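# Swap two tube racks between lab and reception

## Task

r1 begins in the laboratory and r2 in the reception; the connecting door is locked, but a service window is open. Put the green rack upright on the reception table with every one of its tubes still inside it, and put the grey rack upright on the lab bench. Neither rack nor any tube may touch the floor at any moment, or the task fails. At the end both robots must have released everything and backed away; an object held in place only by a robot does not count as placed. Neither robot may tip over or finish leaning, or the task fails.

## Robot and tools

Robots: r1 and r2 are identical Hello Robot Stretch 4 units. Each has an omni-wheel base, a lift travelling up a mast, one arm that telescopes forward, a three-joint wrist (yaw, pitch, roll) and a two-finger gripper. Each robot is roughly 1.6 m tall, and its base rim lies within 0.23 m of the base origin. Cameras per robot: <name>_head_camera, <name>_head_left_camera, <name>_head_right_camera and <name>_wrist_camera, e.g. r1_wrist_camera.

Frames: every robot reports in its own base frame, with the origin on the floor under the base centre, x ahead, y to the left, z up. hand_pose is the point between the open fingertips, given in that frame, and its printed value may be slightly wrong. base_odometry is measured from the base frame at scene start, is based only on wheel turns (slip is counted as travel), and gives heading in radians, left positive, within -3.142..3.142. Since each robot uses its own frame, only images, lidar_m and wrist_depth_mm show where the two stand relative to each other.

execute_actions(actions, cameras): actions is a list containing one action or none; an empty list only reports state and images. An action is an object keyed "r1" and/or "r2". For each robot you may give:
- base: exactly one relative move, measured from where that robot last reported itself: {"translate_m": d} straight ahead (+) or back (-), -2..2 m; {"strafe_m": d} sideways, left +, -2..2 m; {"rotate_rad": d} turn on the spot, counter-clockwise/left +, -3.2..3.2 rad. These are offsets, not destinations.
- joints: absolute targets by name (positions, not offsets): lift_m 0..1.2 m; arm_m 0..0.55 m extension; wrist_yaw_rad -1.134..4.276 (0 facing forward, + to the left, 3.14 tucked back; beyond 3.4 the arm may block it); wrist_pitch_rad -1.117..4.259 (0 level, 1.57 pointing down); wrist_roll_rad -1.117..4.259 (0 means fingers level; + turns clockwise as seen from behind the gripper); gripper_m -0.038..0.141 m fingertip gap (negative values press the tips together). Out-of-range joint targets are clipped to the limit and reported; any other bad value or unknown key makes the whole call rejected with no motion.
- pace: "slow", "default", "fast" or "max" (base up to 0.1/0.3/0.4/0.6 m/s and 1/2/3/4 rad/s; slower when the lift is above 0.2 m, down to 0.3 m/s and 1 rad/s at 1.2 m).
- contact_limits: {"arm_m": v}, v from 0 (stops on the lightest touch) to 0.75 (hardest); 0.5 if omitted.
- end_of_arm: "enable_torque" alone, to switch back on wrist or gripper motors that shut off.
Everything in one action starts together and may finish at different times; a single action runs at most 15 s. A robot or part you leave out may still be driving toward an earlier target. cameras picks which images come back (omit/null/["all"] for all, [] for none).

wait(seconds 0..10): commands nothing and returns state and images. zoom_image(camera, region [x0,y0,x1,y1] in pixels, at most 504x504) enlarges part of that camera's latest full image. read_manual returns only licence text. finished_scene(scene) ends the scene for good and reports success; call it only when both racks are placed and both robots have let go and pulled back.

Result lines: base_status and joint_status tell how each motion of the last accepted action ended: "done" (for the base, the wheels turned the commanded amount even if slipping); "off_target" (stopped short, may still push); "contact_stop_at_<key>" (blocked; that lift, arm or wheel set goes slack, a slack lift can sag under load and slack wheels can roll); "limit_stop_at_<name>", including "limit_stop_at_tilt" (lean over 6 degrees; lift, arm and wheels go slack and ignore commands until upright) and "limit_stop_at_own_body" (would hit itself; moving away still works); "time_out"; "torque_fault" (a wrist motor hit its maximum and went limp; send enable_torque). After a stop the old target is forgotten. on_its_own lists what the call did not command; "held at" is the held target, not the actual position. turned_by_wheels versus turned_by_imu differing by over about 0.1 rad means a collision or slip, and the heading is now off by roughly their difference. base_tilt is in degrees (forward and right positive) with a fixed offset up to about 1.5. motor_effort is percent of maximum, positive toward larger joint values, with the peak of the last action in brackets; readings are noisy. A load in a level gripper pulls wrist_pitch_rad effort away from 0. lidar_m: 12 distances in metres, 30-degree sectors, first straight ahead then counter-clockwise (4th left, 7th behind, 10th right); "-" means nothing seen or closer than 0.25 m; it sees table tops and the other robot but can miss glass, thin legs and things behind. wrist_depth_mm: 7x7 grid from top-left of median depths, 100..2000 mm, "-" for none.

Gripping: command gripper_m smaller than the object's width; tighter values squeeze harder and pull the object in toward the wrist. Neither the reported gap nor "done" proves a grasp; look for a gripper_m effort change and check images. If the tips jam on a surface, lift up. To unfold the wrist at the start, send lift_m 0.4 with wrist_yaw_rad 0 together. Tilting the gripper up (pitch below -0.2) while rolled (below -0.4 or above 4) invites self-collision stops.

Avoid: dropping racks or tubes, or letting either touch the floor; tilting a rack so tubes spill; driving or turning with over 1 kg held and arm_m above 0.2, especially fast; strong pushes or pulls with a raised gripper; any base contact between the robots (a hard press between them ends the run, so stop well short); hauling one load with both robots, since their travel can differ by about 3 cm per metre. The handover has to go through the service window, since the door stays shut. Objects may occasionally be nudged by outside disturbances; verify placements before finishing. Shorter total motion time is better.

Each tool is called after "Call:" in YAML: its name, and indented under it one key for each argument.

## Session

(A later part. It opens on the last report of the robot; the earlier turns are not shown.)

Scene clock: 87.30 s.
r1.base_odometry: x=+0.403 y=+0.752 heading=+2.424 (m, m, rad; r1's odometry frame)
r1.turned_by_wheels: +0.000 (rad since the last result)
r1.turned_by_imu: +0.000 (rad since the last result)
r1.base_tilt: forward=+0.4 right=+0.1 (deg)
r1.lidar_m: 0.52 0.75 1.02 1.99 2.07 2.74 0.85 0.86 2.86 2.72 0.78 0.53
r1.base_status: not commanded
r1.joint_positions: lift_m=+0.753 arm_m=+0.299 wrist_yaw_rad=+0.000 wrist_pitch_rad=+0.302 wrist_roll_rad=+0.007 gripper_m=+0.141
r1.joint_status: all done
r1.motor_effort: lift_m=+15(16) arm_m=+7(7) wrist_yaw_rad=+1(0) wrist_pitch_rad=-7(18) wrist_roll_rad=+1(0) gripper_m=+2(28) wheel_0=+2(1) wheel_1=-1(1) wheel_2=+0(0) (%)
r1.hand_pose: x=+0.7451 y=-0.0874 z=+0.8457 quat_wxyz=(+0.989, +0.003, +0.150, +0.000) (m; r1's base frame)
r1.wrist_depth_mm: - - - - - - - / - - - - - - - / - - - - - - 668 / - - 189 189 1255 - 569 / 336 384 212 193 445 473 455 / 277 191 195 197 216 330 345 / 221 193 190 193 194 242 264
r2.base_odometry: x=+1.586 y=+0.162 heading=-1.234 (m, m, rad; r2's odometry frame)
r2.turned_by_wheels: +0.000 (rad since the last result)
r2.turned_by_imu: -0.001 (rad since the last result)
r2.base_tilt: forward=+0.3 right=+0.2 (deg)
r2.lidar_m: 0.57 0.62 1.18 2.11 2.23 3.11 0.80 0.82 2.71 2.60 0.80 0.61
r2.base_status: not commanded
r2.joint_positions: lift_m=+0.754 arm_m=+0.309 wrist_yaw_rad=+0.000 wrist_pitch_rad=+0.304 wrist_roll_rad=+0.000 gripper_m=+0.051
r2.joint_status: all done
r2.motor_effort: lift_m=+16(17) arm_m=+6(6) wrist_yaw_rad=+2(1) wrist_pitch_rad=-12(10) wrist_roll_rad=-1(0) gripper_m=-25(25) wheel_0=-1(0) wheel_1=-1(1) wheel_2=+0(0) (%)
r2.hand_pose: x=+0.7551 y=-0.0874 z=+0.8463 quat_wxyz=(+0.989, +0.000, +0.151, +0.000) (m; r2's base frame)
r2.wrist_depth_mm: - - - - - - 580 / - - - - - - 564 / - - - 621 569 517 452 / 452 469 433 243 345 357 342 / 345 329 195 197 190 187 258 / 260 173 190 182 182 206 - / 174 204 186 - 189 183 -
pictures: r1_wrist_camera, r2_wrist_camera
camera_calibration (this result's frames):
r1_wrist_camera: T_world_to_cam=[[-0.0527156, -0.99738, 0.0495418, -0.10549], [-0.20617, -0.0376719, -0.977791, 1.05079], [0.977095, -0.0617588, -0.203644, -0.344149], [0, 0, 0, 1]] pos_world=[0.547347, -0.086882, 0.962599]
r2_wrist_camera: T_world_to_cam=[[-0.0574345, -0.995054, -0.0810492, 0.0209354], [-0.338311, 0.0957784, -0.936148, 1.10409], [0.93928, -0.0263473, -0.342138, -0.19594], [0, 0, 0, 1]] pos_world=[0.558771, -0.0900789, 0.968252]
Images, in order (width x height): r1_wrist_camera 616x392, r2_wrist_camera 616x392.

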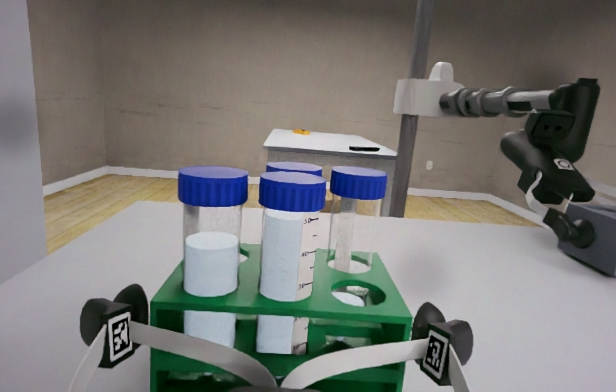

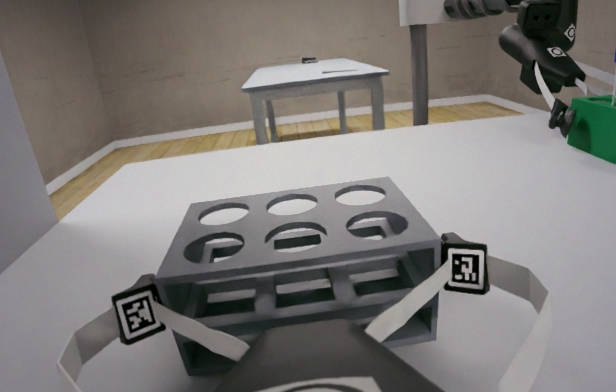

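Call:
execute_actions:
  actions:
    - {"r1":{"joints":{"arm_m":0.0}},"r2":{"joints":{"gripper_m":0.141}}}
  cameras: []

Call:
execute_actions:
  actions:
    - {"r1":{"base":{"strafe_m":-0.45},"joints":{"lift_m":0.757}},"r2":{"joints":{"arm_m":0.0,"lift_m":0.757}}}
  cameras: ["r1_wrist_camera"]

Call:
execute_actions:
  actions:
    - {"r1":{"joints":{"arm_m":0.15}},"r2":{"base":{"strafe_m":-0.45},"joints":{"arm_m":0.12}}}
  cameras: ["r1_head_camera","r1_wrist_camera","r2_head_camera","r2_wrist_camera"]

Scene clock: 91.23 s.
r1.base_odometry: x=+0.403 y=+0.752 heading=+2.424 (m, m, rad; r1's odometry frame)
r1.turned_by_wheels: +0.000 (rad since the last result)
r1.turned_by_imu: -0.001 (rad since the last result)
r1.base_tilt: forward=+0.3 right=+0.0 (deg)
r1.lidar_m: 0.51 0.75 1.03 1.99 2.08 2.76 0.82 0.85 2.85 2.70 0.79 0.56
r1.base_status: not commanded
r1.joint_positions: lift_m=+0.753 arm_m=+0.002 wrist_yaw_rad=+0.000 wrist_pitch_rad=+0.302 wrist_roll_rad=+0.007 gripper_m=+0.141
r1.joint_status: all done
r1.motor_effort: lift_m=+16(16) arm_m=-8(6) wrist_yaw_rad=+1(1) wrist_pitch_rad=-9(7) wrist_roll_rad=+1(0) gripper_m=-1(0) wheel_0=+2(2) wheel_1=-1(1) wheel_2=+0(0) (%)
r1.hand_pose: x=+0.4485 y=-0.0874 z=+0.8455 quat_wxyz=(+0.989, +0.003, +0.151, -0.001) (m; r1's base frame)
r1.wrist_depth_mm: 462 484 - - - - - / 477 492 - - - - - / 488 508 - - - 946 - / 504 512 580 508 778 723 820 / 517 389 407 430 449 480 508 / 304 206 314 319 322 334 349 / 559 564 317 322 324 334 609
r2.base_odometry: x=+1.586 y=+0.162 heading=-1.234 (m, m, rad; r2's odometry frame)
r2.turned_by_wheels: +0.000 (rad since the last result)
r2.turned_by_imu: -0.002 (rad since the last result)
r2.base_tilt: forward=+0.3 right=+0.2 (deg)
r2.lidar_m: 0.59 0.61 1.18 2.13 2.24 3.11 0.79 0.84 2.70 2.61 0.81 0.60
r2.base_status: not commanded
r2.joint_positions: lift_m=+0.754 arm_m=+0.309 wrist_yaw_rad=+0.000 wrist_pitch_rad=+0.302 wrist_roll_rad=+0.000 gripper_m=+0.141
r2.joint_status: all done
r2.motor_effort: lift_m=+16(16) arm_m=+6(6) wrist_yaw_rad=+1(1) wrist_pitch_rad=-5(9) wrist_roll_rad=+1(1) gripper_m=-2(22) wheel_0=-1(1) wheel_1=-1(1) wheel_2=+0(0) (%)
r2.hand_pose: x=+0.7552 y=-0.0874 z=+0.8468 quat_wxyz=(+0.989, +0.000, +0.150, +0.000) (m; r2's base frame)
r2.wrist_depth_mm: - - - - - 904 - / - - - - - - - / - - - - 574 525 455 / 459 473 439 266 353 357 343 / 349 334 213 225 200 245 260 / 263 208 206 202 213 212 213 / 218 207 206 - 194 184 -
pictures: none
No camera images: the call's "cameras" was empty. Leave "cameras" out to get every camera's image.

Scene clock: 94.07 s.
r1.base_odometry: x=+0.699 y=+1.091 heading=+2.424 (m, m, rad; r1's odometry frame)
r1.turned_by_wheels: +0.000 (rad since the last result)
r1.turned_by_imu: -0.001 (rad since the last result)
r1.base_tilt: forward=+0.3 right=+0.0 (deg)
r1.lidar_m: 0.52 0.55 0.72 2.46 2.54 0.88 0.83 0.86 2.34 2.27 1.13 0.56
r1.base_status: done
r1.joint_positions: lift_m=+0.757 arm_m=+0.002 wrist_yaw_rad=+0.000 wrist_pitch_rad=+0.302 wrist_roll_rad=+0.007 gripper_m=+0.141
r1.joint_status: all done
r1.motor_effort: lift_m=+21(22) arm_m=-8(8) wrist_yaw_rad=+0(0) wrist_pitch_rad=-9(9) wrist_roll_rad=+0(1) gripper_m=+1(1) wheel_0=+0(8) wheel_1=+0(8) wheel_2=-1(2) (%)
r1.hand_pose: x=+0.4485 y=-0.0874 z=+0.8491 quat_wxyz=(+0.989, +0.003, +0.151, -0.001) (m; r1's base frame)
r1.wrist_depth_mm: - - - - - 525 508 / - - - - - 521 525 / - - - - - 539 544 / 535 609 661 676 750 559 564 / 379 397 418 439 462 559 580 / 322 206 334 338 343 349 603 / 580 591 591 591 603 615 634
r2.base_odometry: x=+1.586 y=+0.162 heading=-1.234 (m, m, rad; r2's odometry frame)
r2.turned_by_wheels: +0.000 (rad since the last result)
r2.turned_by_imu: -0.001 (rad since the last result)
r2.base_tilt: forward=+0.3 right=+0.2 (deg)
r2.lidar_m: 0.57 0.61 1.18 2.12 2.25 3.10 0.79 0.83 2.68 2.60 0.82 0.60
r2.base_status: not commanded
r2.joint_positions: lift_m=+0.757 arm_m=+0.001 wrist_yaw_rad=+0.000 wrist_pitch_rad=+0.302 wrist_roll_rad=+0.000 gripper_m=+0.141
r2.joint_status: all done
r2.motor_effort: lift_m=+23(23) arm_m=-6(8) wrist_yaw_rad=+1(1) wrist_pitch_rad=-6(5) wrist_roll_rad=-2(1) gripper_m=+3(5) wheel_0=-1(1) wheel_1=-1(1) wheel_2=+0(0) (%)
r2.hand_pose: x=+0.4475 y=-0.0874 z=+0.8491 quat_wxyz=(+0.989, +0.000, +0.151, +0.000) (m; r2's base frame)
r2.wrist_depth_mm: 492 - - 1366 - - - / 517 - - - - 715 - / 544 640 683 525 585 539 508 / 574 484 452 418 392 387 389 / 379 377 379 654 387 668 691 / 661 208 668 676 707 715 741 / 699 715 715 - 759 778 798
pictures: r1_wrist_camera
camera_calibration (this result's frames):
r1_wrist_camera: T_world_to_cam=[[-0.052874, -0.99737, 0.0495704, -0.121298], [-0.206704, -0.0376336, -0.977679, 0.99317], [0.976974, -0.0619402, -0.204171, -0.0531853], [0, 0, 0, 1]] pos_world=[0.25084, -0.0868965, 0.966156]
Images, in order (width x height): r1_wrist_camera 616x392.

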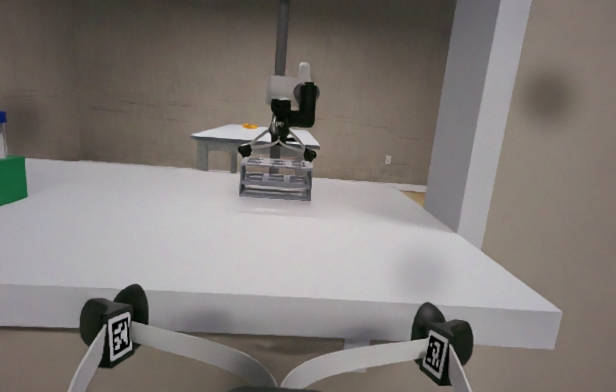

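Scene clock: 96.90 s.
r1.base_odometry: x=+0.699 y=+1.091 heading=+2.424 (m, m, rad; r1's odometry frame)
r1.turned_by_wheels: +0.000 (rad since the last result)
r1.turned_by_imu: -0.001 (rad since the last result)
r1.base_tilt: forward=+0.2 right=-0.2 (deg)
r1.lidar_m: 0.52 0.54 0.75 2.46 2.54 0.86 0.83 0.86 2.36 2.27 1.14 0.58
r1.base_status: not commanded
r1.joint_positions: lift_m=+0.757 arm_m=+0.149 wrist_yaw_rad=+0.000 wrist_pitch_rad=+0.302 wrist_roll_rad=+0.007 gripper_m=+0.141
r1.joint_status: all done
r1.motor_effort: lift_m=+21(20) arm_m=+8(6) wrist_yaw_rad=+0(0) wrist_pitch_rad=-8(7) wrist_roll_rad=+1(1) gripper_m=+4(3) wheel_0=+0(1) wheel_1=-1(1) wheel_2=-1(1) (%)
r1.hand_pose: x=+0.5950 y=-0.0874 z=+0.8492 quat_wxyz=(+0.989, +0.003, +0.151, +0.000) (m; r1's base frame)
r1.wrist_depth_mm: - - - - - - 366 / - 1042 - - - 500 377 / - - - - - 492 389 / 569 609 585 597 - 480 404 / 377 394 413 436 455 445 421 / 285 206 301 312 322 340 436 / 226 216 219 233 230 249 270
r2.base_odometry: x=+1.161 y=+0.014 heading=-1.235 (m, m, rad; r2's odometry frame)
r2.turned_by_wheels: +0.000 (rad since the last result)
r2.turned_by_imu: -0.003 (rad since the last result)
r2.base_tilt: forward=+0.4 right=+0.2 (deg)
r2.lidar_m: 0.56 0.60 1.21 2.57 2.67 0.85 0.80 3.03 2.25 2.15 1.11 0.63
r2.base_status: done
r2.joint_positions: lift_m=+0.757 arm_m=+0.119 wrist_yaw_rad=+0.000 wrist_pitch_rad=+0.302 wrist_roll_rad=+0.000 gripper_m=+0.141
r2.joint_status: all done
r2.motor_effort: lift_m=+22(23) arm_m=+6(7) wrist_yaw_rad=+1(1) wrist_pitch_rad=-8(7) wrist_roll_rad=+0(3) gripper_m=-4(3) wheel_0=-2(6) wheel_1=+0(11) wheel_2=-2(2) (%)
r2.hand_pose: x=+0.5652 y=-0.0874 z=+0.8491 quat_wxyz=(+0.989, +0.000, +0.151, +0.000) (m; r2's base frame)
r2.wrist_depth_mm: - 1281 - - - 410 418 / - 1336 - - - 433 439 / - 878 591 554 549 462 469 / 521 480 445 415 392 402 500 / 353 342 325 307 289 260 279 / 268 208 258 256 263 268 580 / 262 265 559 - 585 609 621
pictures: r1_head_camera, r1_wrist_camera, r2_head_camera, r2_wrist_camera
camera_calibration (this result's frames):
r1_wrist_camera: T_world_to_cam=[[-0.0527521, -0.997377, 0.0495636, -0.113587], [-0.206573, -0.0376602, -0.977706, 1.02343], [0.977008, -0.0618146, -0.204045, -0.196398], [0, 0, 0, 1]] pos_world=[0.397303, -0.0868865, 0.966166]
r2_wrist_camera: T_world_to_cam=[[-0.0572106, -0.99506, -0.0811288, 0.0102309], [-0.337025, 0.0957408, -0.936615, 1.04216], [0.939756, -0.0262419, -0.340837, -0.0180183], [0, 0, 0, 1]] pos_world=[0.368753, -0.0900701, 0.970795]
Images, in order (width x height): r1_head_camera 420x560, r1_wrist_camera 616x392, r2_head_camera 420x560, r2_wrist_camera 616x392.

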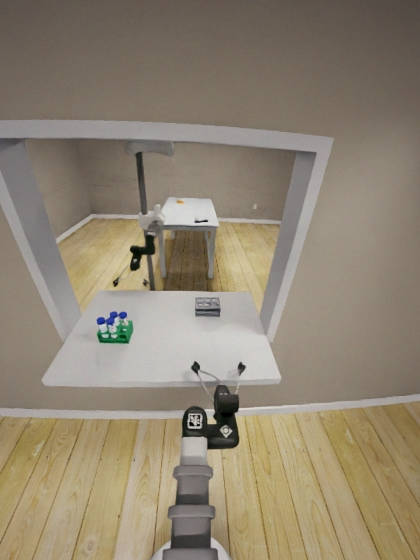

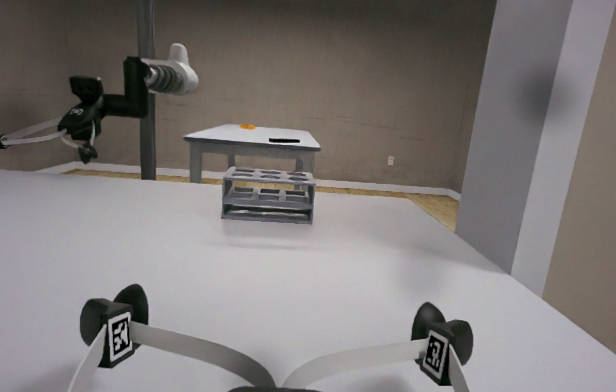

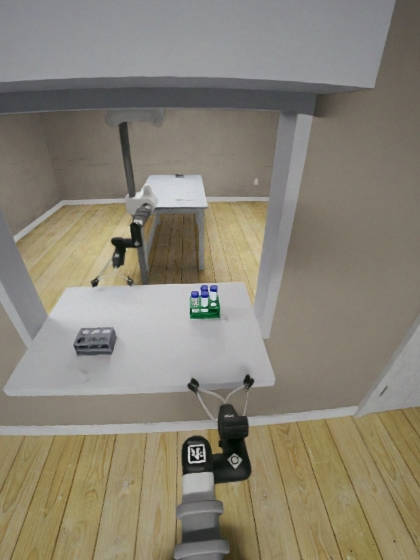

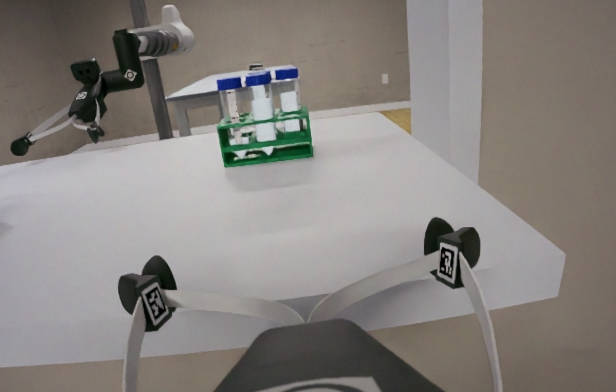

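Call:
execute_actions:
  actions:
    - {"r1":{"base":{"strafe_m":0.033},"joints":{"arm_m":0.39}},"r2":{"base":{"strafe_m":0.035},"joints":{"arm_m":0.35}}}
  cameras: ["r1_wrist_camera","r2_head_camera","r2_wrist_camera"]

Scene clock: 101.43 s.
r1.base_odometry: x=+0.678 y=+1.066 heading=+2.424 (m, m, rad; r1's odometry frame)
r1.turned_by_wheels: +0.000 (rad since the last result)
r1.turned_by_imu: -0.001 (rad since the last result)
r1.base_tilt: forward=+0.2 right=+0.1 (deg)
r1.lidar_m: 0.52 0.52 0.78 2.42 2.51 0.86 0.82 0.86 2.41 2.29 1.12 0.56
r1.base_status: done
r1.joint_positions: lift_m=+0.757 arm_m=+0.389 wrist_yaw_rad=+0.000 wrist_pitch_rad=+0.302 wrist_roll_rad=+0.007 gripper_m=+0.141
r1.joint_status: all done
r1.motor_effort: lift_m=+20(21) arm_m=+8(7) wrist_yaw_rad=+0(1) wrist_pitch_rad=-8(8) wrist_roll_rad=+0(0) gripper_m=+3(1) wheel_0=+1(6) wheel_1=+0(6) wheel_2=-1(0) (%)
r1.hand_pose: x=+0.8350 y=-0.0874 z=+0.8492 quat_wxyz=(+0.989, +0.003, +0.150, +0.000) (m; r1's base frame)
r1.wrist_depth_mm: 544 - - - - - - / 500 1008 - - - - - / - - - - - - - / - - - - - - - / 375 392 334 325 452 517 - / 282 206 297 298 306 336 373 / 225 214 217 232 229 248 268
r2.base_odometry: x=+1.194 y=+0.025 heading=-1.235 (m, m, rad; r2's odometry frame)
r2.turned_by_wheels: +0.000 (rad since the last result)
r2.turned_by_imu: -0.002 (rad since the last result)
r2.base_tilt: forward=+0.3 right=+0.2 (deg)
r2.lidar_m: 0.56 0.60 1.15 2.53 2.64 0.83 0.80 3.09 2.27 2.20 1.11 0.59
r2.base_status: done
r2.joint_positions: lift_m=+0.757 arm_m=+0.349 wrist_yaw_rad=+0.000 wrist_pitch_rad=+0.302 wrist_roll_rad=+0.000 gripper_m=+0.141
r2.joint_status: all done
r2.motor_effort: lift_m=+23(23) arm_m=+6(7) wrist_yaw_rad=+1(2) wrist_pitch_rad=-7(7) wrist_roll_rad=+0(1) gripper_m=+2(1) wheel_0=+1(7) wheel_1=+1(6) wheel_2=-1(1) (%)
r2.hand_pose: x=+0.7952 y=-0.0874 z=+0.8491 quat_wxyz=(+0.989, +0.000, +0.151, +0.000) (m; r2's base frame)
r2.wrist_depth_mm: 492 788 - - - - 301 / 496 - - - - - 312 / - - - 345 569 - 324 / 517 477 392 342 364 364 327 / 351 338 324 306 286 250 264 / 267 208 231 229 228 216 216 / 221 211 209 - 197 187 -
pictures: r1_wrist_camera, r2_head_camera, r2_wrist_camera
camera_calibration (this result's frames):
r1_wrist_camera: T_world_to_cam=[[-0.0527363, -0.997378, 0.0495577, -0.10093], [-0.206464, -0.0376646, -0.977729, 1.07296], [0.977032, -0.0617937, -0.203936, -0.430992], [0, 0, 0, 1]] pos_world=[0.637298, -0.0868848, 0.966175]
r2_wrist_camera: T_world_to_cam=[[-0.0572416, -0.995058, -0.081131, 0.0234061], [-0.336986, 0.0957524, -0.936628, 1.11966], [0.939768, -0.026274, -0.340802, -0.234179], [0, 0, 0, 1]] pos_world=[0.598724, -0.0900728, 0.970798]
Images, in order (width x height): r1_wrist_camera 616x392, r2_head_camera 420x560, r2_wrist_camera 616x392.

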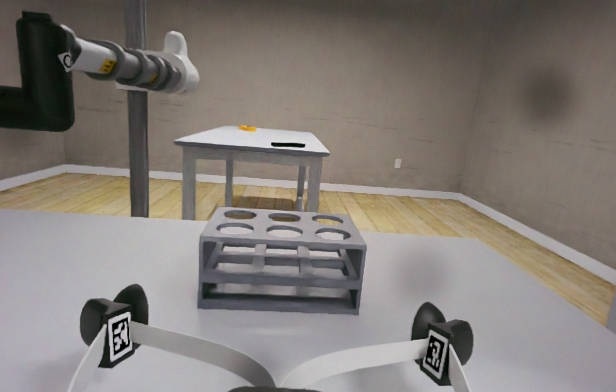

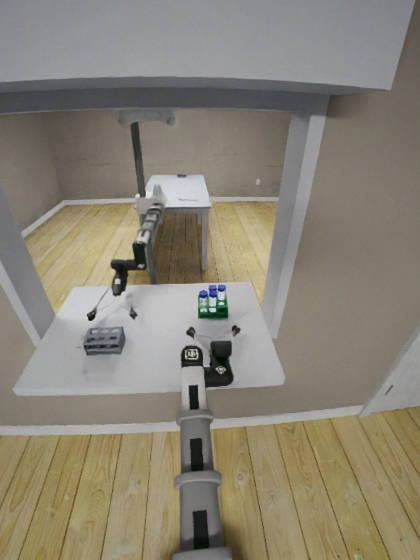

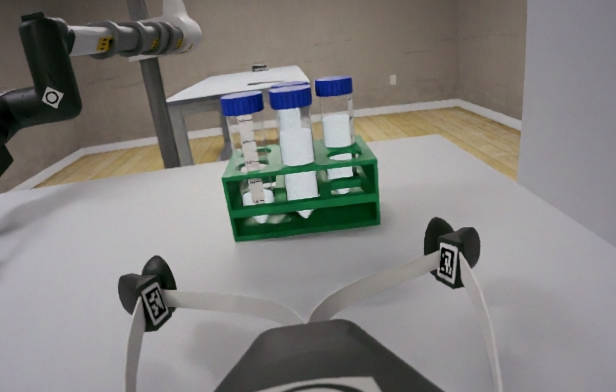

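Call:
execute_actions:
  actions:
    - {"r1":{"base":{"strafe_m":0.003},"joints":{"arm_m":0.47,"lift_m":0.755},"pace":"slow"},"r2":{"joints":{"arm_m":0.45,"lift_m":0.755},"pace":"slow"}}
  cameras: ["r1_wrist_camera","r2_wrist_camera"]

Scene clock: 105.03 s.
r1.base_odometry: x=+0.676 y=+1.064 heading=+2.424 (m, m, rad; r1's odometry frame)
r1.turned_by_wheels: +0.000 (rad since the last result)
r1.turned_by_imu: -0.001 (rad since the last result)
r1.base_tilt: forward=+0.2 right=+0.0 (deg)
r1.lidar_m: 0.52 0.55 0.74 2.43 2.50 0.87 0.83 0.85 2.42 2.31 1.14 0.56
r1.base_status: done
r1.joint_positions: lift_m=+0.755 arm_m=+0.469 wrist_yaw_rad=+0.000 wrist_pitch_rad=+0.302 wrist_roll_rad=+0.007 gripper_m=+0.141
r1.joint_status: all done
r1.motor_effort: lift_m=+15(21) arm_m=+8(8) wrist_yaw_rad=+0(0) wrist_pitch_rad=-7(8) wrist_roll_rad=+1(0) gripper_m=+1(2) wheel_0=-2(4) wheel_1=+2(3) wheel_2=+0(1) (%)
r1.hand_pose: x=+0.9150 y=-0.0874 z=+0.8477 quat_wxyz=(+0.989, +0.003, +0.150, +0.000) (m; r1's base frame)
r1.wrist_depth_mm: 504 991 - - - - - / - 960 - - - - - / - - - - - - - / - - - - - - - / 373 389 272 294 - - - / 279 206 237 255 255 334 368 / 223 212 215 220 223 245 266
r2.base_odometry: x=+1.194 y=+0.025 heading=-1.235 (m, m, rad; r2's odometry frame)
r2.turned_by_wheels: +0.000 (rad since the last result)
r2.turned_by_imu: -0.001 (rad since the last result)
r2.base_tilt: forward=+0.3 right=+0.2 (deg)
r2.lidar_m: 0.55 0.59 1.15 2.53 2.65 0.84 0.80 3.08 2.26 2.18 1.13 0.58
r2.base_status: not commanded
r2.joint_positions: lift_m=+0.755 arm_m=+0.449 wrist_yaw_rad=+0.000 wrist_pitch_rad=+0.302 wrist_roll_rad=+0.000 gripper_m=+0.141
r2.joint_status: all done
r2.motor_effort: lift_m=+15(22) arm_m=+6(7) wrist_yaw_rad=+1(1) wrist_pitch_rad=-7(8) wrist_roll_rad=+0(2) gripper_m=-4(3) wheel_0=+1(1) wheel_1=+1(1) wheel_2=-1(1) (%)
r2.hand_pose: x=+0.8952 y=-0.0874 z=+0.8477 quat_wxyz=(+0.989, +0.000, +0.151, +0.000) (m; r2's base frame)
r2.wrist_depth_mm: 477 759 - - - - - / - - - - - - - / - - 1863 255 - - - / - 473 303 229 262 362 - / 349 336 243 238 232 247 263 / 264 208 229 226 225 213 214 / 219 208 208 - 195 185 -
pictures: r1_wrist_camera, r2_wrist_camera
camera_calibration (this result's frames):
r1_wrist_camera: T_world_to_cam=[[-0.0527338, -0.997378, 0.0495578, -0.0966385], [-0.206465, -0.0376652, -0.977729, 1.08799], [0.977032, -0.0617913, -0.203937, -0.50944], [0, 0, 0, 1]] pos_world=[0.717276, -0.0868846, 0.964658]
r2_wrist_camera: T_world_to_cam=[[-0.0572577, -0.995057, -0.081131, 0.0290257], [-0.336985, 0.0957578, -0.936628, 1.15205], [0.939767, -0.0262892, -0.340802, -0.328612], [0, 0, 0, 1]] pos_world=[0.698703, -0.0900741, 0.969401]
Images, in order (width x height): r1_wrist_camera 616x392, r2_wrist_camera 616x392.

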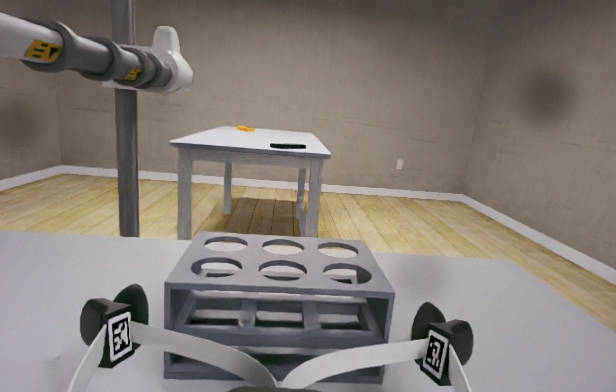

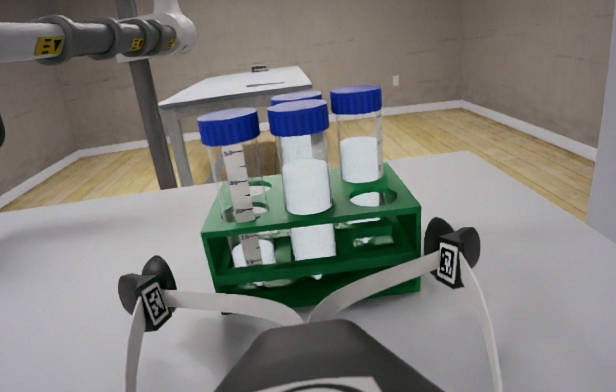

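Green is now to the right; shift r2.

Call:
execute_actions:
  actions:
    - {"r1":{"joints":{"arm_m":0.505},"pace":"slow"},"r2":{"base":{"strafe_m":-0.008},"pace":"slow"}}
  cameras: []

Call:
execute_actions:
  actions:
    - {"r1":{"joints":{"gripper_m":0.05}},"r2":{"joints":{"arm_m":0.505},"pace":"slow"}}
  cameras: ["r1_wrist_camera","r2_wrist_camera"]

Scene clock: 107.87 s.
r1.base_odometry: x=+0.676 y=+1.064 heading=+2.424 (m, m, rad; r1's odometry frame)
r1.turned_by_wheels: +0.000 (rad since the last result)
r1.turned_by_imu: -0.001 (rad since the last result)
r1.base_tilt: forward=+0.1 right=+0.1 (deg)
r1.lidar_m: 0.53 0.54 0.73 2.41 2.51 0.89 0.84 0.86 2.43 2.30 1.14 0.56
r1.base_status: not commanded
r1.joint_positions: lift_m=+0.755 arm_m=+0.504 wrist_yaw_rad=+0.000 wrist_pitch_rad=+0.302 wrist_roll_rad=+0.007 gripper_m=+0.141
r1.joint_status: all done
r1.motor_effort: lift_m=+15(15) arm_m=+8(8) wrist_yaw_rad=+1(0) wrist_pitch_rad=-6(9) wrist_roll_rad=+0(1) gripper_m=-1(2) wheel_0=-2(2) wheel_1=+2(2) wheel_2=+0(0) (%)
r1.hand_pose: x=+0.9499 y=-0.0874 z=+0.8477 quat_wxyz=(+0.989, +0.003, +0.150, +0.000) (m; r1's base frame)
r1.wrist_depth_mm: 530 991 - - - - - / - 931 - - - - - / - - - - - - - / - - - - - - - / 373 387 375 392 - - - / 279 190 219 217 220 334 370 / 224 195 188 192 191 245 266
r2.base_odometry: x=+1.187 y=+0.023 heading=-1.235 (m, m, rad; r2's odometry frame)
r2.turned_by_wheels: +0.000 (rad since the last result)
r2.turned_by_imu: -0.001 (rad since the last result)
r2.base_tilt: forward=+0.3 right=+0.2 (deg)
r2.lidar_m: 0.56 0.60 1.16 2.54 2.65 0.85 0.79 3.08 2.26 2.17 1.11 0.61
r2.base_status: done
r2.joint_positions: lift_m=+0.755 arm_m=+0.449 wrist_yaw_rad=+0.000 wrist_pitch_rad=+0.302 wrist_roll_rad=+0.000 gripper_m=+0.141
r2.joint_status: not commanded
r2.motor_effort: lift_m=+15(15) arm_m=+7(6) wrist_yaw_rad=+1(1) wrist_pitch_rad=-7(6) wrist_roll_rad=+0(0) gripper_m=+0(2) wheel_0=+1(5) wheel_1=-1(2) wheel_2=+0(3) (%)
r2.hand_pose: x=+0.8952 y=-0.0874 z=+0.8477 quat_wxyz=(+0.989, +0.000, +0.151, +0.000) (m; r2's base frame)
r2.wrist_depth_mm: 492 788 - - - - - / - - - 1983 - - - / - - 1921 258 - - - / - 477 293 227 274 359 - / 349 334 236 236 232 246 262 / 264 208 229 227 224 214 214 / 219 208 208 - 195 185 -
pictures: none
No camera images: the call's "cameras" was empty. Leave "cameras" out to get every camera's image.

Scene clock: 109.80 s.
r1.base_odometry: x=+0.676 y=+1.064 heading=+2.424 (m, m, rad; r1's odometry frame)
r1.turned_by_wheels: +0.000 (rad since the last result)
r1.turned_by_imu: +0.000 (rad since the last result)
r1.base_tilt: forward=+0.3 right=-0.2 (deg)
r1.lidar_m: 0.53 0.55 0.73 2.44 2.50 0.90 0.83 0.86 2.43 2.30 1.12 0.57
r1.base_status: not commanded
r1.joint_positions: lift_m=+0.755 arm_m=+0.504 wrist_yaw_rad=+0.000 wrist_pitch_rad=+0.303 wrist_roll_rad=+0.007 gripper_m=+0.051
r1.joint_status: all done
r1.motor_effort: lift_m=+15(15) arm_m=+7(8) wrist_yaw_rad=+1(1) wrist_pitch_rad=-10(13) wrist_roll_rad=+1(0) gripper_m=-26(26) wheel_0=-2(2) wheel_1=+2(2) wheel_2=+0(0) (%)
r1.hand_pose: x=+0.9498 y=-0.0874 z=+0.8473 quat_wxyz=(+0.989, +0.003, +0.151, +0.000) (m; r1's base frame)
r1.wrist_depth_mm: 530 946 - - - - - / - 931 - - - - - / - - - - - - - / - - - - - - - / 368 384 370 1921 - - - / 278 181 192 189 203 330 364 / 155 164 188 206 181 169 264
r2.base_odometry: x=+1.187 y=+0.023 heading=-1.235 (m, m, rad; r2's odometry frame)
r2.turned_by_wheels: +0.000 (rad since the last result)
r2.turned_by_imu: -0.001 (rad since the last result)
r2.base_tilt: forward=+0.4 right=+0.2 (deg)
r2.lidar_m: 0.55 0.60 1.16 2.54 2.66 0.84 0.80 3.08 2.26 2.18 1.09 0.59
r2.base_status: not commanded
r2.joint_positions: lift_m=+0.755 arm_m=+0.504 wrist_yaw_rad=+0.000 wrist_pitch_rad=+0.302 wrist_roll_rad=+0.000 gripper_m=+0.141
r2.joint_status: all done
r2.motor_effort: lift_m=+15(15) arm_m=+7(6) wrist_yaw_rad=+2(2) wrist_pitch_rad=-7(7) wrist_roll_rad=-1(0) gripper_m=+0(1) wheel_0=+1(0) wheel_1=-1(1) wheel_2=+0(0) (%)
r2.hand_pose: x=+0.9501 y=-0.0875 z=+0.8477 quat_wxyz=(+0.989, +0.000, +0.151, +0.000) (m; r2's base frame)
r2.wrist_depth_mm: 488 778 - - - - - / - - - - - - - / - - 181 205 - - - / - - 379 217 254 359 - / 349 334 198 200 215 248 262 / 264 210 198 162 211 213 214 / 219 208 204 - 195 185 -
pictures: r1_wrist_camera, r2_wrist_camera
camera_calibration (this result's frames):
r1_wrist_camera: T_world_to_cam=[[-0.0526701, -0.997378, 0.0496256, -0.0948984], [-0.207717, -0.0376654, -0.977463, 1.09581], [0.97677, -0.0617911, -0.205189, -0.542298], [0, 0, 0, 1]] pos_world=[0.752321, -0.0868846, 0.96455]
r2_wrist_camera: T_world_to_cam=[[-0.0576435, -0.995035, -0.081131, 0.0324329], [-0.336948, 0.0958885, -0.936628, 1.17054], [0.939757, -0.0266536, -0.340802, -0.380255], [0, 0, 0, 1]] pos_world=[0.753628, -0.0901047, 0.969401]
Images, in order (width x height): r1_wrist_camera 616x392, r2_wrist_camera 616x392.

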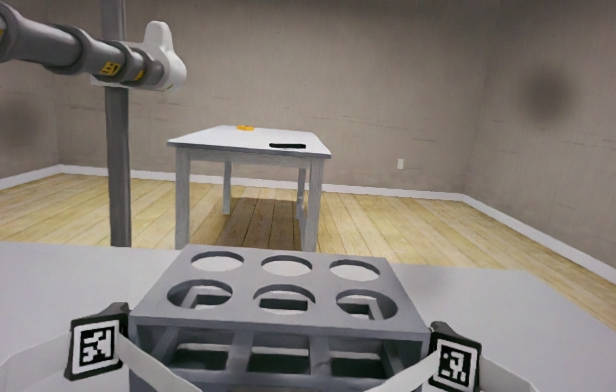

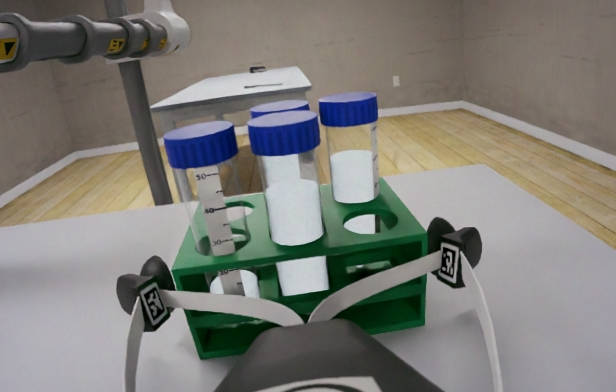

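Call:
execute_actions:
  actions:
    - {"r1":{"joints":{"lift_m":0.83}},"r2":{"joints":{"gripper_m":0.03}}}
  cameras: []

Call:
execute_actions:
  actions:
    - {"r1":{"joints":{"arm_m":0.0}},"r2":{"joints":{"lift_m":0.8},"pace":"slow"}}
  cameras: ["r1_wrist_camera","r2_wrist_camera"]

Scene clock: 113.47 s.
r1.base_odometry: x=+0.676 y=+1.064 heading=+2.424 (m, m, rad; r1's odometry frame)
r1.turned_by_wheels: +0.000 (rad since the last result)
r1.turned_by_imu: -0.001 (rad since the last result)
r1.base_tilt: forward=+0.2 right=+0.0 (deg)
r1.lidar_m: 0.51 0.56 0.73 2.42 2.52 0.86 0.85 0.86 2.42 2.31 1.12 0.57
r1.base_status: not commanded
r1.joint_positions: lift_m=+0.830 arm_m=+0.504 wrist_yaw_rad=+0.000 wrist_pitch_rad=+0.304 wrist_roll_rad=+0.007 gripper_m=+0.051
r1.joint_status: all done
r1.motor_effort: lift_m=+22(24) arm_m=+8(8) wrist_yaw_rad=+0(2) wrist_pitch_rad=-15(11) wrist_roll_rad=+0(0) gripper_m=-26(25) wheel_0=-2(2) wheel_1=+2(2) wheel_2=+0(0) (%)
r1.hand_pose: x=+0.9498 y=-0.0874 z=+0.9217 quat_wxyz=(+0.989, +0.003, +0.151, +0.000) (m; r1's base frame)
r1.wrist_depth_mm: - - - - - - - / 569 917 - - - - - / - - - - - - - / - - - - - - - / - - 1808 - - - - / 1808 181 192 189 204 - - / 155 165 188 206 181 170 1708
r2.base_odometry: x=+1.187 y=+0.023 heading=-1.235 (m, m, rad; r2's odometry frame)
r2.turned_by_wheels: +0.000 (rad since the last result)
r2.turned_by_imu: -0.002 (rad since the last result)
r2.base_tilt: forward=+0.3 right=+0.2 (deg)
r2.lidar_m: 0.57 0.59 1.17 2.53 2.68 0.85 0.80 3.06 2.25 2.19 1.09 0.59
r2.base_status: not commanded
r2.joint_positions: lift_m=+0.755 arm_m=+0.504 wrist_yaw_rad=+0.000 wrist_pitch_rad=+0.305 wrist_roll_rad=+0.000 gripper_m=+0.031
r2.joint_status: all done
r2.motor_effort: lift_m=+16(16) arm_m=+6(7) wrist_yaw_rad=+2(2) wrist_pitch_rad=-16(15) wrist_roll_rad=-1(0) gripper_m=-28(30) wheel_0=+0(0) wheel_1=-1(1) wheel_2=+0(0) (%)
r2.hand_pose: x=+0.9499 y=-0.0875 z=+0.8467 quat_wxyz=(+0.988, +0.000, +0.152, +0.000) (m; r2's base frame)
r2.wrist_depth_mm: - - - - - - - / - - - 1921 - - - / - - 155 194 - - - / - - 232 180 207 351 - / 343 329 167 170 190 198 257 / 258 168 182 177 176 206 - / 136 204 176 - 184 182 -
pictures: none
No camera images: the call's "cameras" was empty. Leave "cameras" out to get every camera's image.

Scene clock: 116.00 s.
r1.base_odometry: x=+0.676 y=+1.064 heading=+2.424 (m, m, rad; r1's odometry frame)
r1.turned_by_wheels: +0.000 (rad since the last result)
r1.turned_by_imu: -0.001 (rad since the last result)
r1.base_tilt: forward=+0.2 right=-0.1 (deg)
r1.lidar_m: 0.43 0.54 0.73 2.42 2.50 0.91 0.83 0.87 2.44 2.30 1.11 0.55
r1.base_status: not commanded
r1.joint_positions: lift_m=+0.830 arm_m=+0.002 wrist_yaw_rad=+0.000 wrist_pitch_rad=+0.304 wrist_roll_rad=+0.007 gripper_m=+0.051
r1.joint_status: all done
r1.motor_effort: lift_m=+22(22) arm_m=-8(8) wrist_yaw_rad=+1(0) wrist_pitch_rad=-13(11) wrist_roll_rad=+0(1) gripper_m=-28(28) wheel_0=-2(2) wheel_1=+2(2) wheel_2=+0(0) (%)
r1.hand_pose: x=+0.4484 y=-0.0874 z=+0.9216 quat_wxyz=(+0.988, +0.003, +0.151, -0.001) (m; r1's base frame)
r1.wrist_depth_mm: - - - - - 597 504 / - - - - - 580 525 / 640 - - - - 574 544 / 535 - - - - 564 564 / 544 574 554 627 661 585 580 / 413 181 192 189 203 496 603 / 153 164 188 206 180 170 621
r2.base_odometry: x=+1.187 y=+0.023 heading=-1.235 (m, m, rad; r2's odometry frame)
r2.turned_by_wheels: +0.000 (rad since the last result)
r2.turned_by_imu: -0.001 (rad since the last result)
r2.base_tilt: forward=+0.4 right=+0.3 (deg)
r2.lidar_m: 0.56 0.61 1.15 2.55 2.66 0.84 0.78 3.08 2.24 2.18 1.11 0.59
r2.base_status: not commanded
r2.joint_positions: lift_m=+0.800 arm_m=+0.504 wrist_yaw_rad=+0.000 wrist_pitch_rad=+0.305 wrist_roll_rad=+0.000 gripper_m=+0.031
r2.joint_status: all done
r2.motor_effort: lift_m=+24(25) arm_m=+6(6) wrist_yaw_rad=+2(2) wrist_pitch_rad=-16(16) wrist_roll_rad=-2(1) gripper_m=-29(27) wheel_0=+0(1) wheel_1=-1(1) wheel_2=-1(1) (%)
r2.hand_pose: x=+0.9499 y=-0.0875 z=+0.8910 quat_wxyz=(+0.988, +0.000, +0.152, +0.000) (m; r2's base frame)
r2.wrist_depth_mm: - 798 - - - - - / 647 - - - - - - / 517 - 155 194 - - - / - - 232 180 208 - - / 445 424 167 170 191 198 1661 / 334 168 183 177 176 264 - / 136 262 176 - 236 235 -
pictures: r1_wrist_camera, r2_wrist_camera
camera_calibration (this result's frames):
r1_wrist_camera: T_world_to_cam=[[-0.0528256, -0.997369, 0.0496518, -0.125001], [-0.208212, -0.0376278, -0.97736, 1.06436], [0.976656, -0.0619677, -0.205676, -0.0367305], [0, 0, 0, 1]] pos_world=[0.250882, -0.0868987, 1.03892]
r2_wrist_camera: T_world_to_cam=[[-0.0577723, -0.995043, -0.0809391, 0.0359261], [-0.34008, 0.0958408, -0.9355, 1.21302], [0.93862, -0.0265202, -0.343931, -0.361414], [0, 0, 0, 1]] pos_world=[0.75383, -0.0900935, 1.01339]
Images, in order (width x height): r1_wrist_camera 616x392, r2_wrist_camera 616x392.

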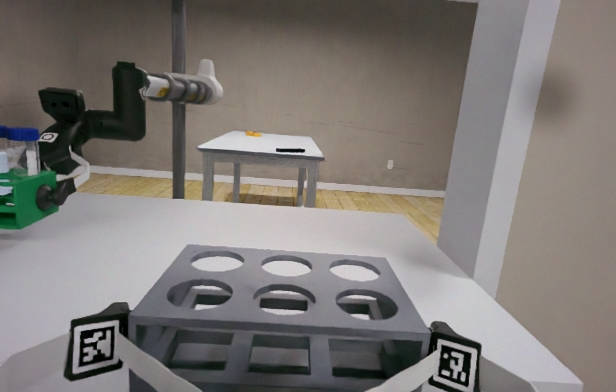

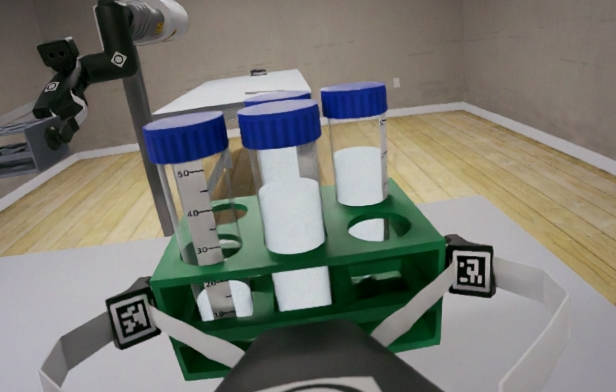

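Call:
execute_actions:
  actions:
    - {"r1":{"base":{"rotate_rad":3.14},"pace":"slow"},"r2":{"joints":{"lift_m":0.83,"arm_m":0.0}}}
  cameras: ["r1_head_camera","r2_wrist_camera"]

Call:
execute_actions:
  actions:
    - {"r1":{"base":{"translate_m":0.3},"joints":{"arm_m":0.3}},"r2":{"base":{"rotate_rad":3.14},"pace":"slow"}}
  cameras: ["r1_head_camera","r2_head_camera","r2_wrist_camera"]

Scene clock: 123.30 s.
r1.base_odometry: x=+0.676 y=+1.064 heading=-0.719 (m, m, rad; r1's odometry frame)
r1.turned_by_wheels: +3.140 (rad since the last result)
r1.turned_by_imu: +3.158 (rad since the last result)
r1.base_tilt: forward=+0.2 right=-0.1 (deg)
r1.lidar_m: 0.39 0.87 2.42 2.33 1.13 0.57 0.54 0.54 0.76 2.39 2.48 0.89
r1.base_status: done
r1.joint_positions: lift_m=+0.830 arm_m=+0.002 wrist_yaw_rad=+0.000 wrist_pitch_rad=+0.304 wrist_roll_rad=+0.007 gripper_m=+0.051
r1.joint_status: not commanded
r1.motor_effort: lift_m=+22(22) arm_m=-8(8) wrist_yaw_rad=+1(0) wrist_pitch_rad=-11(12) wrist_roll_rad=+1(0) gripper_m=-28(24) wheel_0=-1(4) wheel_1=+0(6) wheel_2=-1(4) (%)
r1.hand_pose: x=+0.4484 y=-0.0874 z=+0.9216 quat_wxyz=(+0.988, +0.003, +0.151, +0.000) (m; r1's base frame)
r1.wrist_depth_mm: - - - - - - - / - - - - - - - / - - - - - - - / - 1182 1118 1205 - - - / 699 683 661 759 798 - - / 683 181 192 189 204 - - / 154 165 188 206 181 170 1708
r2.base_odometry: x=+1.187 y=+0.023 heading=-1.235 (m, m, rad; r2's odometry frame)
r2.turned_by_wheels: +0.000 (rad since the last result)
r2.turned_by_imu: -0.003 (rad since the last result)
r2.base_tilt: forward=+0.3 right=+0.2 (deg)
r2.lidar_m: 0.40 0.59 1.15 2.54 2.64 0.84 0.79 3.06 2.25 2.17 1.09 0.42
r2.base_status: not commanded
r2.joint_positions: lift_m=+0.830 arm_m=+0.001 wrist_yaw_rad=+0.000 wrist_pitch_rad=+0.306 wrist_roll_rad=+0.000 gripper_m=+0.031
r2.joint_status: all done
r2.motor_effort: lift_m=+24(25) arm_m=-6(7) wrist_yaw_rad=+2(1) wrist_pitch_rad=-17(19) wrist_roll_rad=-1(1) gripper_m=-26(30) wheel_0=+1(1) wheel_1=-1(1) wheel_2=-1(0) (%)
r2.hand_pose: x=+0.4471 y=-0.0875 z=+0.9209 quat_wxyz=(+0.988, +0.000, +0.152, +0.000) (m; r2's base frame)
r2.wrist_depth_mm: - - 1397 - - 525 535 / - - - - 591 554 564 / - - 154 194 627 591 597 / 759 699 232 180 208 627 640 / 517 492 167 170 190 198 676 / 399 168 180 177 176 723 741 / 136 707 176 - 741 768 -
pictures: r1_head_camera, r2_wrist_camera
camera_calibration (this result's frames):
r2_wrist_camera: T_world_to_cam=[[-0.0577847, -0.995045, -0.0809149, 0.00928996], [-0.340477, 0.0958335, -0.935356, 1.07007], [0.938476, -0.0264996, -0.344327, 0.121223], [0, 0, 0, 1]] pos_world=[0.251104, -0.0900918, 1.04338]
Images, in order (width x height): r1_head_camera 420x560, r2_wrist_camera 616x392.

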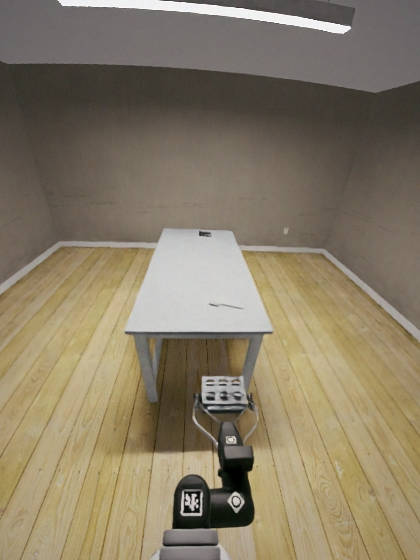

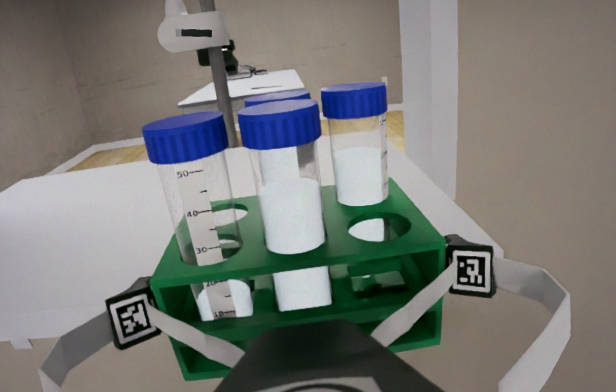

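Scene clock: 127.73 s.
r1.base_odometry: x=+0.902 y=+0.866 heading=-0.719 (m, m, rad; r1's odometry frame)
r1.turned_by_wheels: +0.000 (rad since the last result)
r1.turned_by_imu: -0.002 (rad since the last result)
r1.base_tilt: forward=+0.2 right=+0.1 (deg)
r1.lidar_m: 0.53 0.55 2.47 2.33 1.59 0.89 0.82 0.85 1.44 2.37 2.46 0.54
r1.base_status: done
r1.joint_positions: lift_m=+0.830 arm_m=+0.299 wrist_yaw_rad=+0.000 wrist_pitch_rad=+0.304 wrist_roll_rad=+0.007 gripper_m=+0.051
r1.joint_status: all done
r1.motor_effort: lift_m=+22(22) arm_m=+7(10) wrist_yaw_rad=+0(1) wrist_pitch_rad=-11(13) wrist_roll_rad=+0(0) gripper_m=-28(28) wheel_0=+1(4) wheel_1=-1(4) wheel_2=+0(9) (%)
r1.hand_pose: x=+0.7449 y=-0.0874 z=+0.9217 quat_wxyz=(+0.988, +0.003, +0.151, +0.000) (m; r1's base frame)
r1.wrist_depth_mm: - - - - - - - / - - - - - - - / - - - - - - - / - 1060 1118 1205 - - - / 647 683 647 741 788 - - / 488 181 191 189 204 - - / 155 165 188 206 181 170 1756
r2.base_odometry: x=+1.187 y=+0.023 heading=+1.905 (m, m, rad; r2's odometry frame)
r2.turned_by_wheels: +3.140 (rad since the last result)
r2.turned_by_imu: +3.169 (rad since the last result)
r2.base_tilt: forward=+0.3 right=+0.2 (deg)
r2.lidar_m: 0.40 3.14 2.24 2.17 1.13 0.60 0.55 0.58 0.83 2.56 2.64 0.43
r2.base_status: done
r2.joint_positions: lift_m=+0.830 arm_m=+0.001 wrist_yaw_rad=+0.000 wrist_pitch_rad=+0.306 wrist_roll_rad=+0.000 gripper_m=+0.031
r2.joint_status: not commanded
r2.motor_effort: lift_m=+24(24) arm_m=-6(6) wrist_yaw_rad=+1(1) wrist_pitch_rad=-17(18) wrist_roll_rad=+0(2) gripper_m=-31(29) wheel_0=+0(7) wheel_1=-1(5) wheel_2=-2(5) (%)
r2.hand_pose: x=+0.4472 y=-0.0874 z=+0.9210 quat_wxyz=(+0.988, +0.000, +0.152, +0.000) (m; r2's base frame)
r2.wrist_depth_mm: - - - - - - - / - - - - - - - / - - 155 195 904 - - / - - 233 183 207 691 - / - 1983 167 170 190 198 1708 / 1808 168 180 177 176 1138 1366 / 136 1366 176 - 1255 1025 -
pictures: r1_head_camera, r2_head_camera, r2_wrist_camera
camera_calibration (this result's frames):
r2_wrist_camera: T_world_to_cam=[[-0.057502, -0.99506, -0.0809294, 0.00925756], [-0.340483, 0.0957498, -0.935363, 1.07009], [0.938491, -0.0262302, -0.344307, 0.121199], [0, 0, 0, 1]] pos_world=[0.251135, -0.0900699, 1.0434]
Images, in order (width x height): r1_head_camera 420x560, r2_head_camera 420x560, r2_wrist_camera 616x392.

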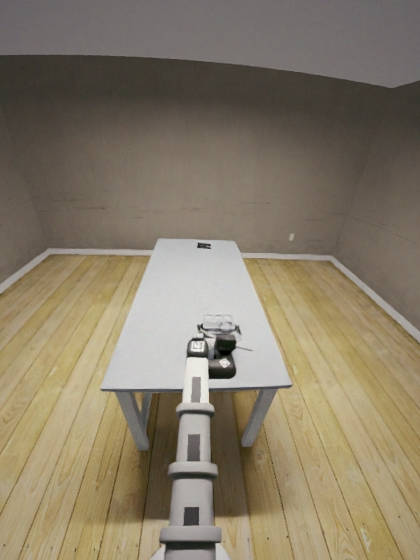

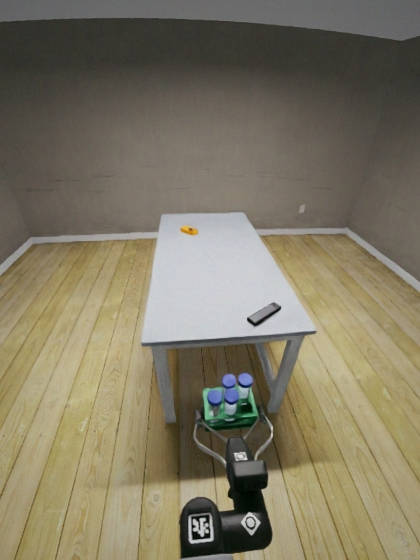

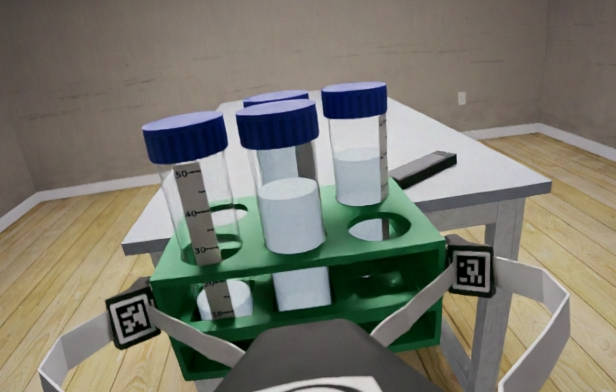

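Call:
execute_actions:
  actions:
    - {"r1":{"base":{"strafe_m":0.19},"joints":{"lift_m":0.75}},"r2":{"base":{"translate_m":0.3},"joints":{"arm_m":0.3}}}
  cameras: ["r1_head_camera"]

Call:
execute_actions:
  actions:
    - {"r1":{"joints":{"lift_m":0.72},"pace":"slow"},"r2":{"joints":{"lift_m":0.73}}}
  cameras: ["r1_head_camera","r2_head_camera"]

Scene clock: 132.10 s.
r1.base_odometry: x=+1.027 y=+1.009 heading=-0.720 (m, m, rad; r1's odometry frame)
r1.turned_by_wheels: +0.000 (rad since the last result)
r1.turned_by_imu: -0.002 (rad since the last result)
r1.base_tilt: forward=+0.3 right=-0.1 (deg)
r1.lidar_m: 0.52 0.54 2.24 2.13 1.61 1.13 0.85 0.84 1.47 2.58 0.80 0.55
r1.base_status: done
r1.joint_positions: lift_m=+0.750 arm_m=+0.299 wrist_yaw_rad=+0.000 wrist_pitch_rad=+0.304 wrist_roll_rad=+0.007 gripper_m=+0.051
r1.joint_status: all done
r1.motor_effort: lift_m=+15(22) arm_m=+7(7) wrist_yaw_rad=+0(0) wrist_pitch_rad=-12(13) wrist_roll_rad=+1(1) gripper_m=-24(27) wheel_0=+0(8) wheel_1=+0(7) wheel_2=-1(1) (%)
r1.hand_pose: x=+0.7449 y=-0.0874 z=+0.8422 quat_wxyz=(+0.988, +0.003, +0.151, +0.000) (m; r1's base frame)
r1.wrist_depth_mm: - - - - - - - / - - - - - - - / - - - - - - - / - - 788 878 931 - - / - 484 466 530 564 591 683 / 347 181 191 189 203 415 430 / 154 165 188 206 181 170 330
r2.base_odometry: x=+1.088 y=+0.306 heading=+1.905 (m, m, rad; r2's odometry frame)
r2.turned_by_wheels: +0.000 (rad since the last result)
r2.turned_by_imu: -0.003 (rad since the last result)
r2.base_tilt: forward=+0.3 right=+0.2 (deg)
r2.lidar_m: 0.49 0.55 2.26 2.15 1.56 0.90 0.85 0.89 1.55 2.56 0.77 0.55
r2.base_status: done
r2.joint_positions: lift_m=+0.830 arm_m=+0.299 wrist_yaw_rad=+0.000 wrist_pitch_rad=+0.306 wrist_roll_rad=+0.000 gripper_m=+0.031
r2.joint_status: all done
r2.motor_effort: lift_m=+23(24) arm_m=+6(7) wrist_yaw_rad=+1(0) wrist_pitch_rad=-15(18) wrist_roll_rad=-1(1) gripper_m=-29(32) wheel_0=-1(4) wheel_1=+1(4) wheel_2=+0(7) (%)
r2.hand_pose: x=+0.7450 y=-0.0873 z=+0.9210 quat_wxyz=(+0.988, +0.000, +0.152, +0.000) (m; r2's base frame)
r2.wrist_depth_mm: - - - - - - - / - - - - - - - / - - 155 195 904 - - / - - 232 180 207 627 609 / - 603 167 170 191 198 455 / 1756 168 180 177 176 364 - / 135 362 177 - 327 324 -
pictures: r1_head_camera
Images, in order (width x height): r1_head_camera 420x560.

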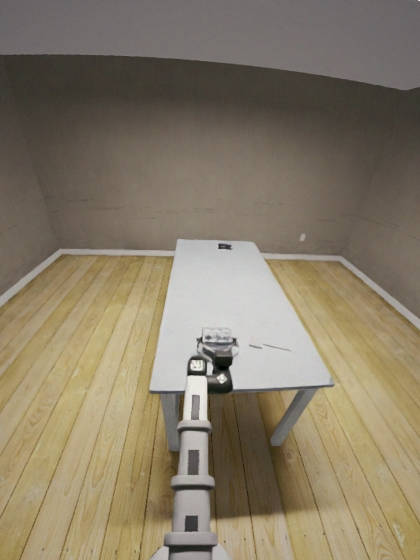

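Scene clock: 133.53 s.
r1.base_odometry: x=+1.027 y=+1.009 heading=-0.720 (m, m, rad; r1's odometry frame)
r1.turned_by_wheels: +0.000 (rad since the last result)
r1.turned_by_imu: +0.000 (rad since the last result)
r1.base_tilt: forward=+0.3 right=+0.0 (deg)
r1.lidar_m: 0.54 0.53 2.27 2.14 1.63 1.13 0.85 0.84 1.46 2.57 0.80 0.54
r1.base_status: not commanded
r1.joint_positions: lift_m=+0.720 arm_m=+0.299 wrist_yaw_rad=+0.000 wrist_pitch_rad=+0.304 wrist_roll_rad=+0.007 gripper_m=+0.051
r1.joint_status: all done
r1.motor_effort: lift_m=+15(15) arm_m=+7(7) wrist_yaw_rad=+1(0) wrist_pitch_rad=-8(9) wrist_roll_rad=-1(1) gripper_m=-25(27) wheel_0=+0(0) wheel_1=+0(0) wheel_2=-1(1) (%)
r1.hand_pose: x=+0.7449 y=-0.0874 z=+0.8122 quat_wxyz=(+0.988, +0.003, +0.151, +0.000) (m; r1's base frame)
r1.wrist_depth_mm: - - - - - - - / - - - - - - - / - - - - - - - / - 707 676 741 798 976 - / 397 407 397 452 477 504 535 / 296 181 191 189 203 353 368 / 154 165 187 206 180 170 259
r2.base_odometry: x=+1.088 y=+0.306 heading=+1.905 (m, m, rad; r2's odometry frame)
r2.turned_by_wheels: +0.000 (rad since the last result)
r2.turned_by_imu: -0.001 (rad since the last result)
r2.base_tilt: forward=+0.3 right=+0.2 (deg)
r2.lidar_m: 0.50 0.54 2.25 2.14 1.54 0.89 0.85 0.88 1.56 2.56 0.77 0.53
r2.base_status: not commanded
r2.joint_positions: lift_m=+0.730 arm_m=+0.299 wrist_yaw_rad=+0.000 wrist_pitch_rad=+0.306 wrist_roll_rad=+0.000 gripper_m=+0.031
r2.joint_status: all done
r2.motor_effort: lift_m=+16(22) arm_m=+6(6) wrist_yaw_rad=+0(0) wrist_pitch_rad=-17(17) wrist_roll_rad=-3(0) gripper_m=-27(29) wheel_0=-1(1) wheel_1=+1(1) wheel_2=+0(0) (%)
r2.hand_pose: x=+0.7450 y=-0.0873 z=+0.8216 quat_wxyz=(+0.988, +0.000, +0.152, +0.000) (m; r2's base frame)
r2.wrist_depth_mm: - - - - - - - / - - - - 1182 - - / - - 155 193 574 580 554 / - 521 232 180 208 399 379 / 389 370 168 169 190 198 293 / 294 168 180 177 176 232 - / 136 230 176 - 208 206 -
pictures: r1_head_camera, r2_head_camera
Images, in order (width x height): r1_head_camera 420x560, r2_head_camera 420x560.

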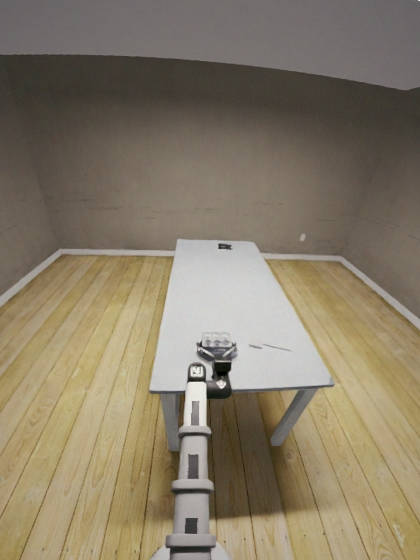

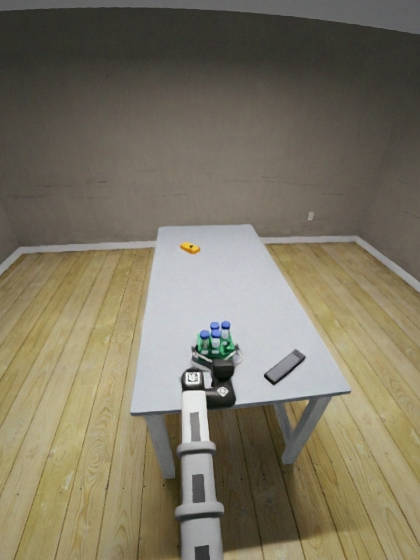

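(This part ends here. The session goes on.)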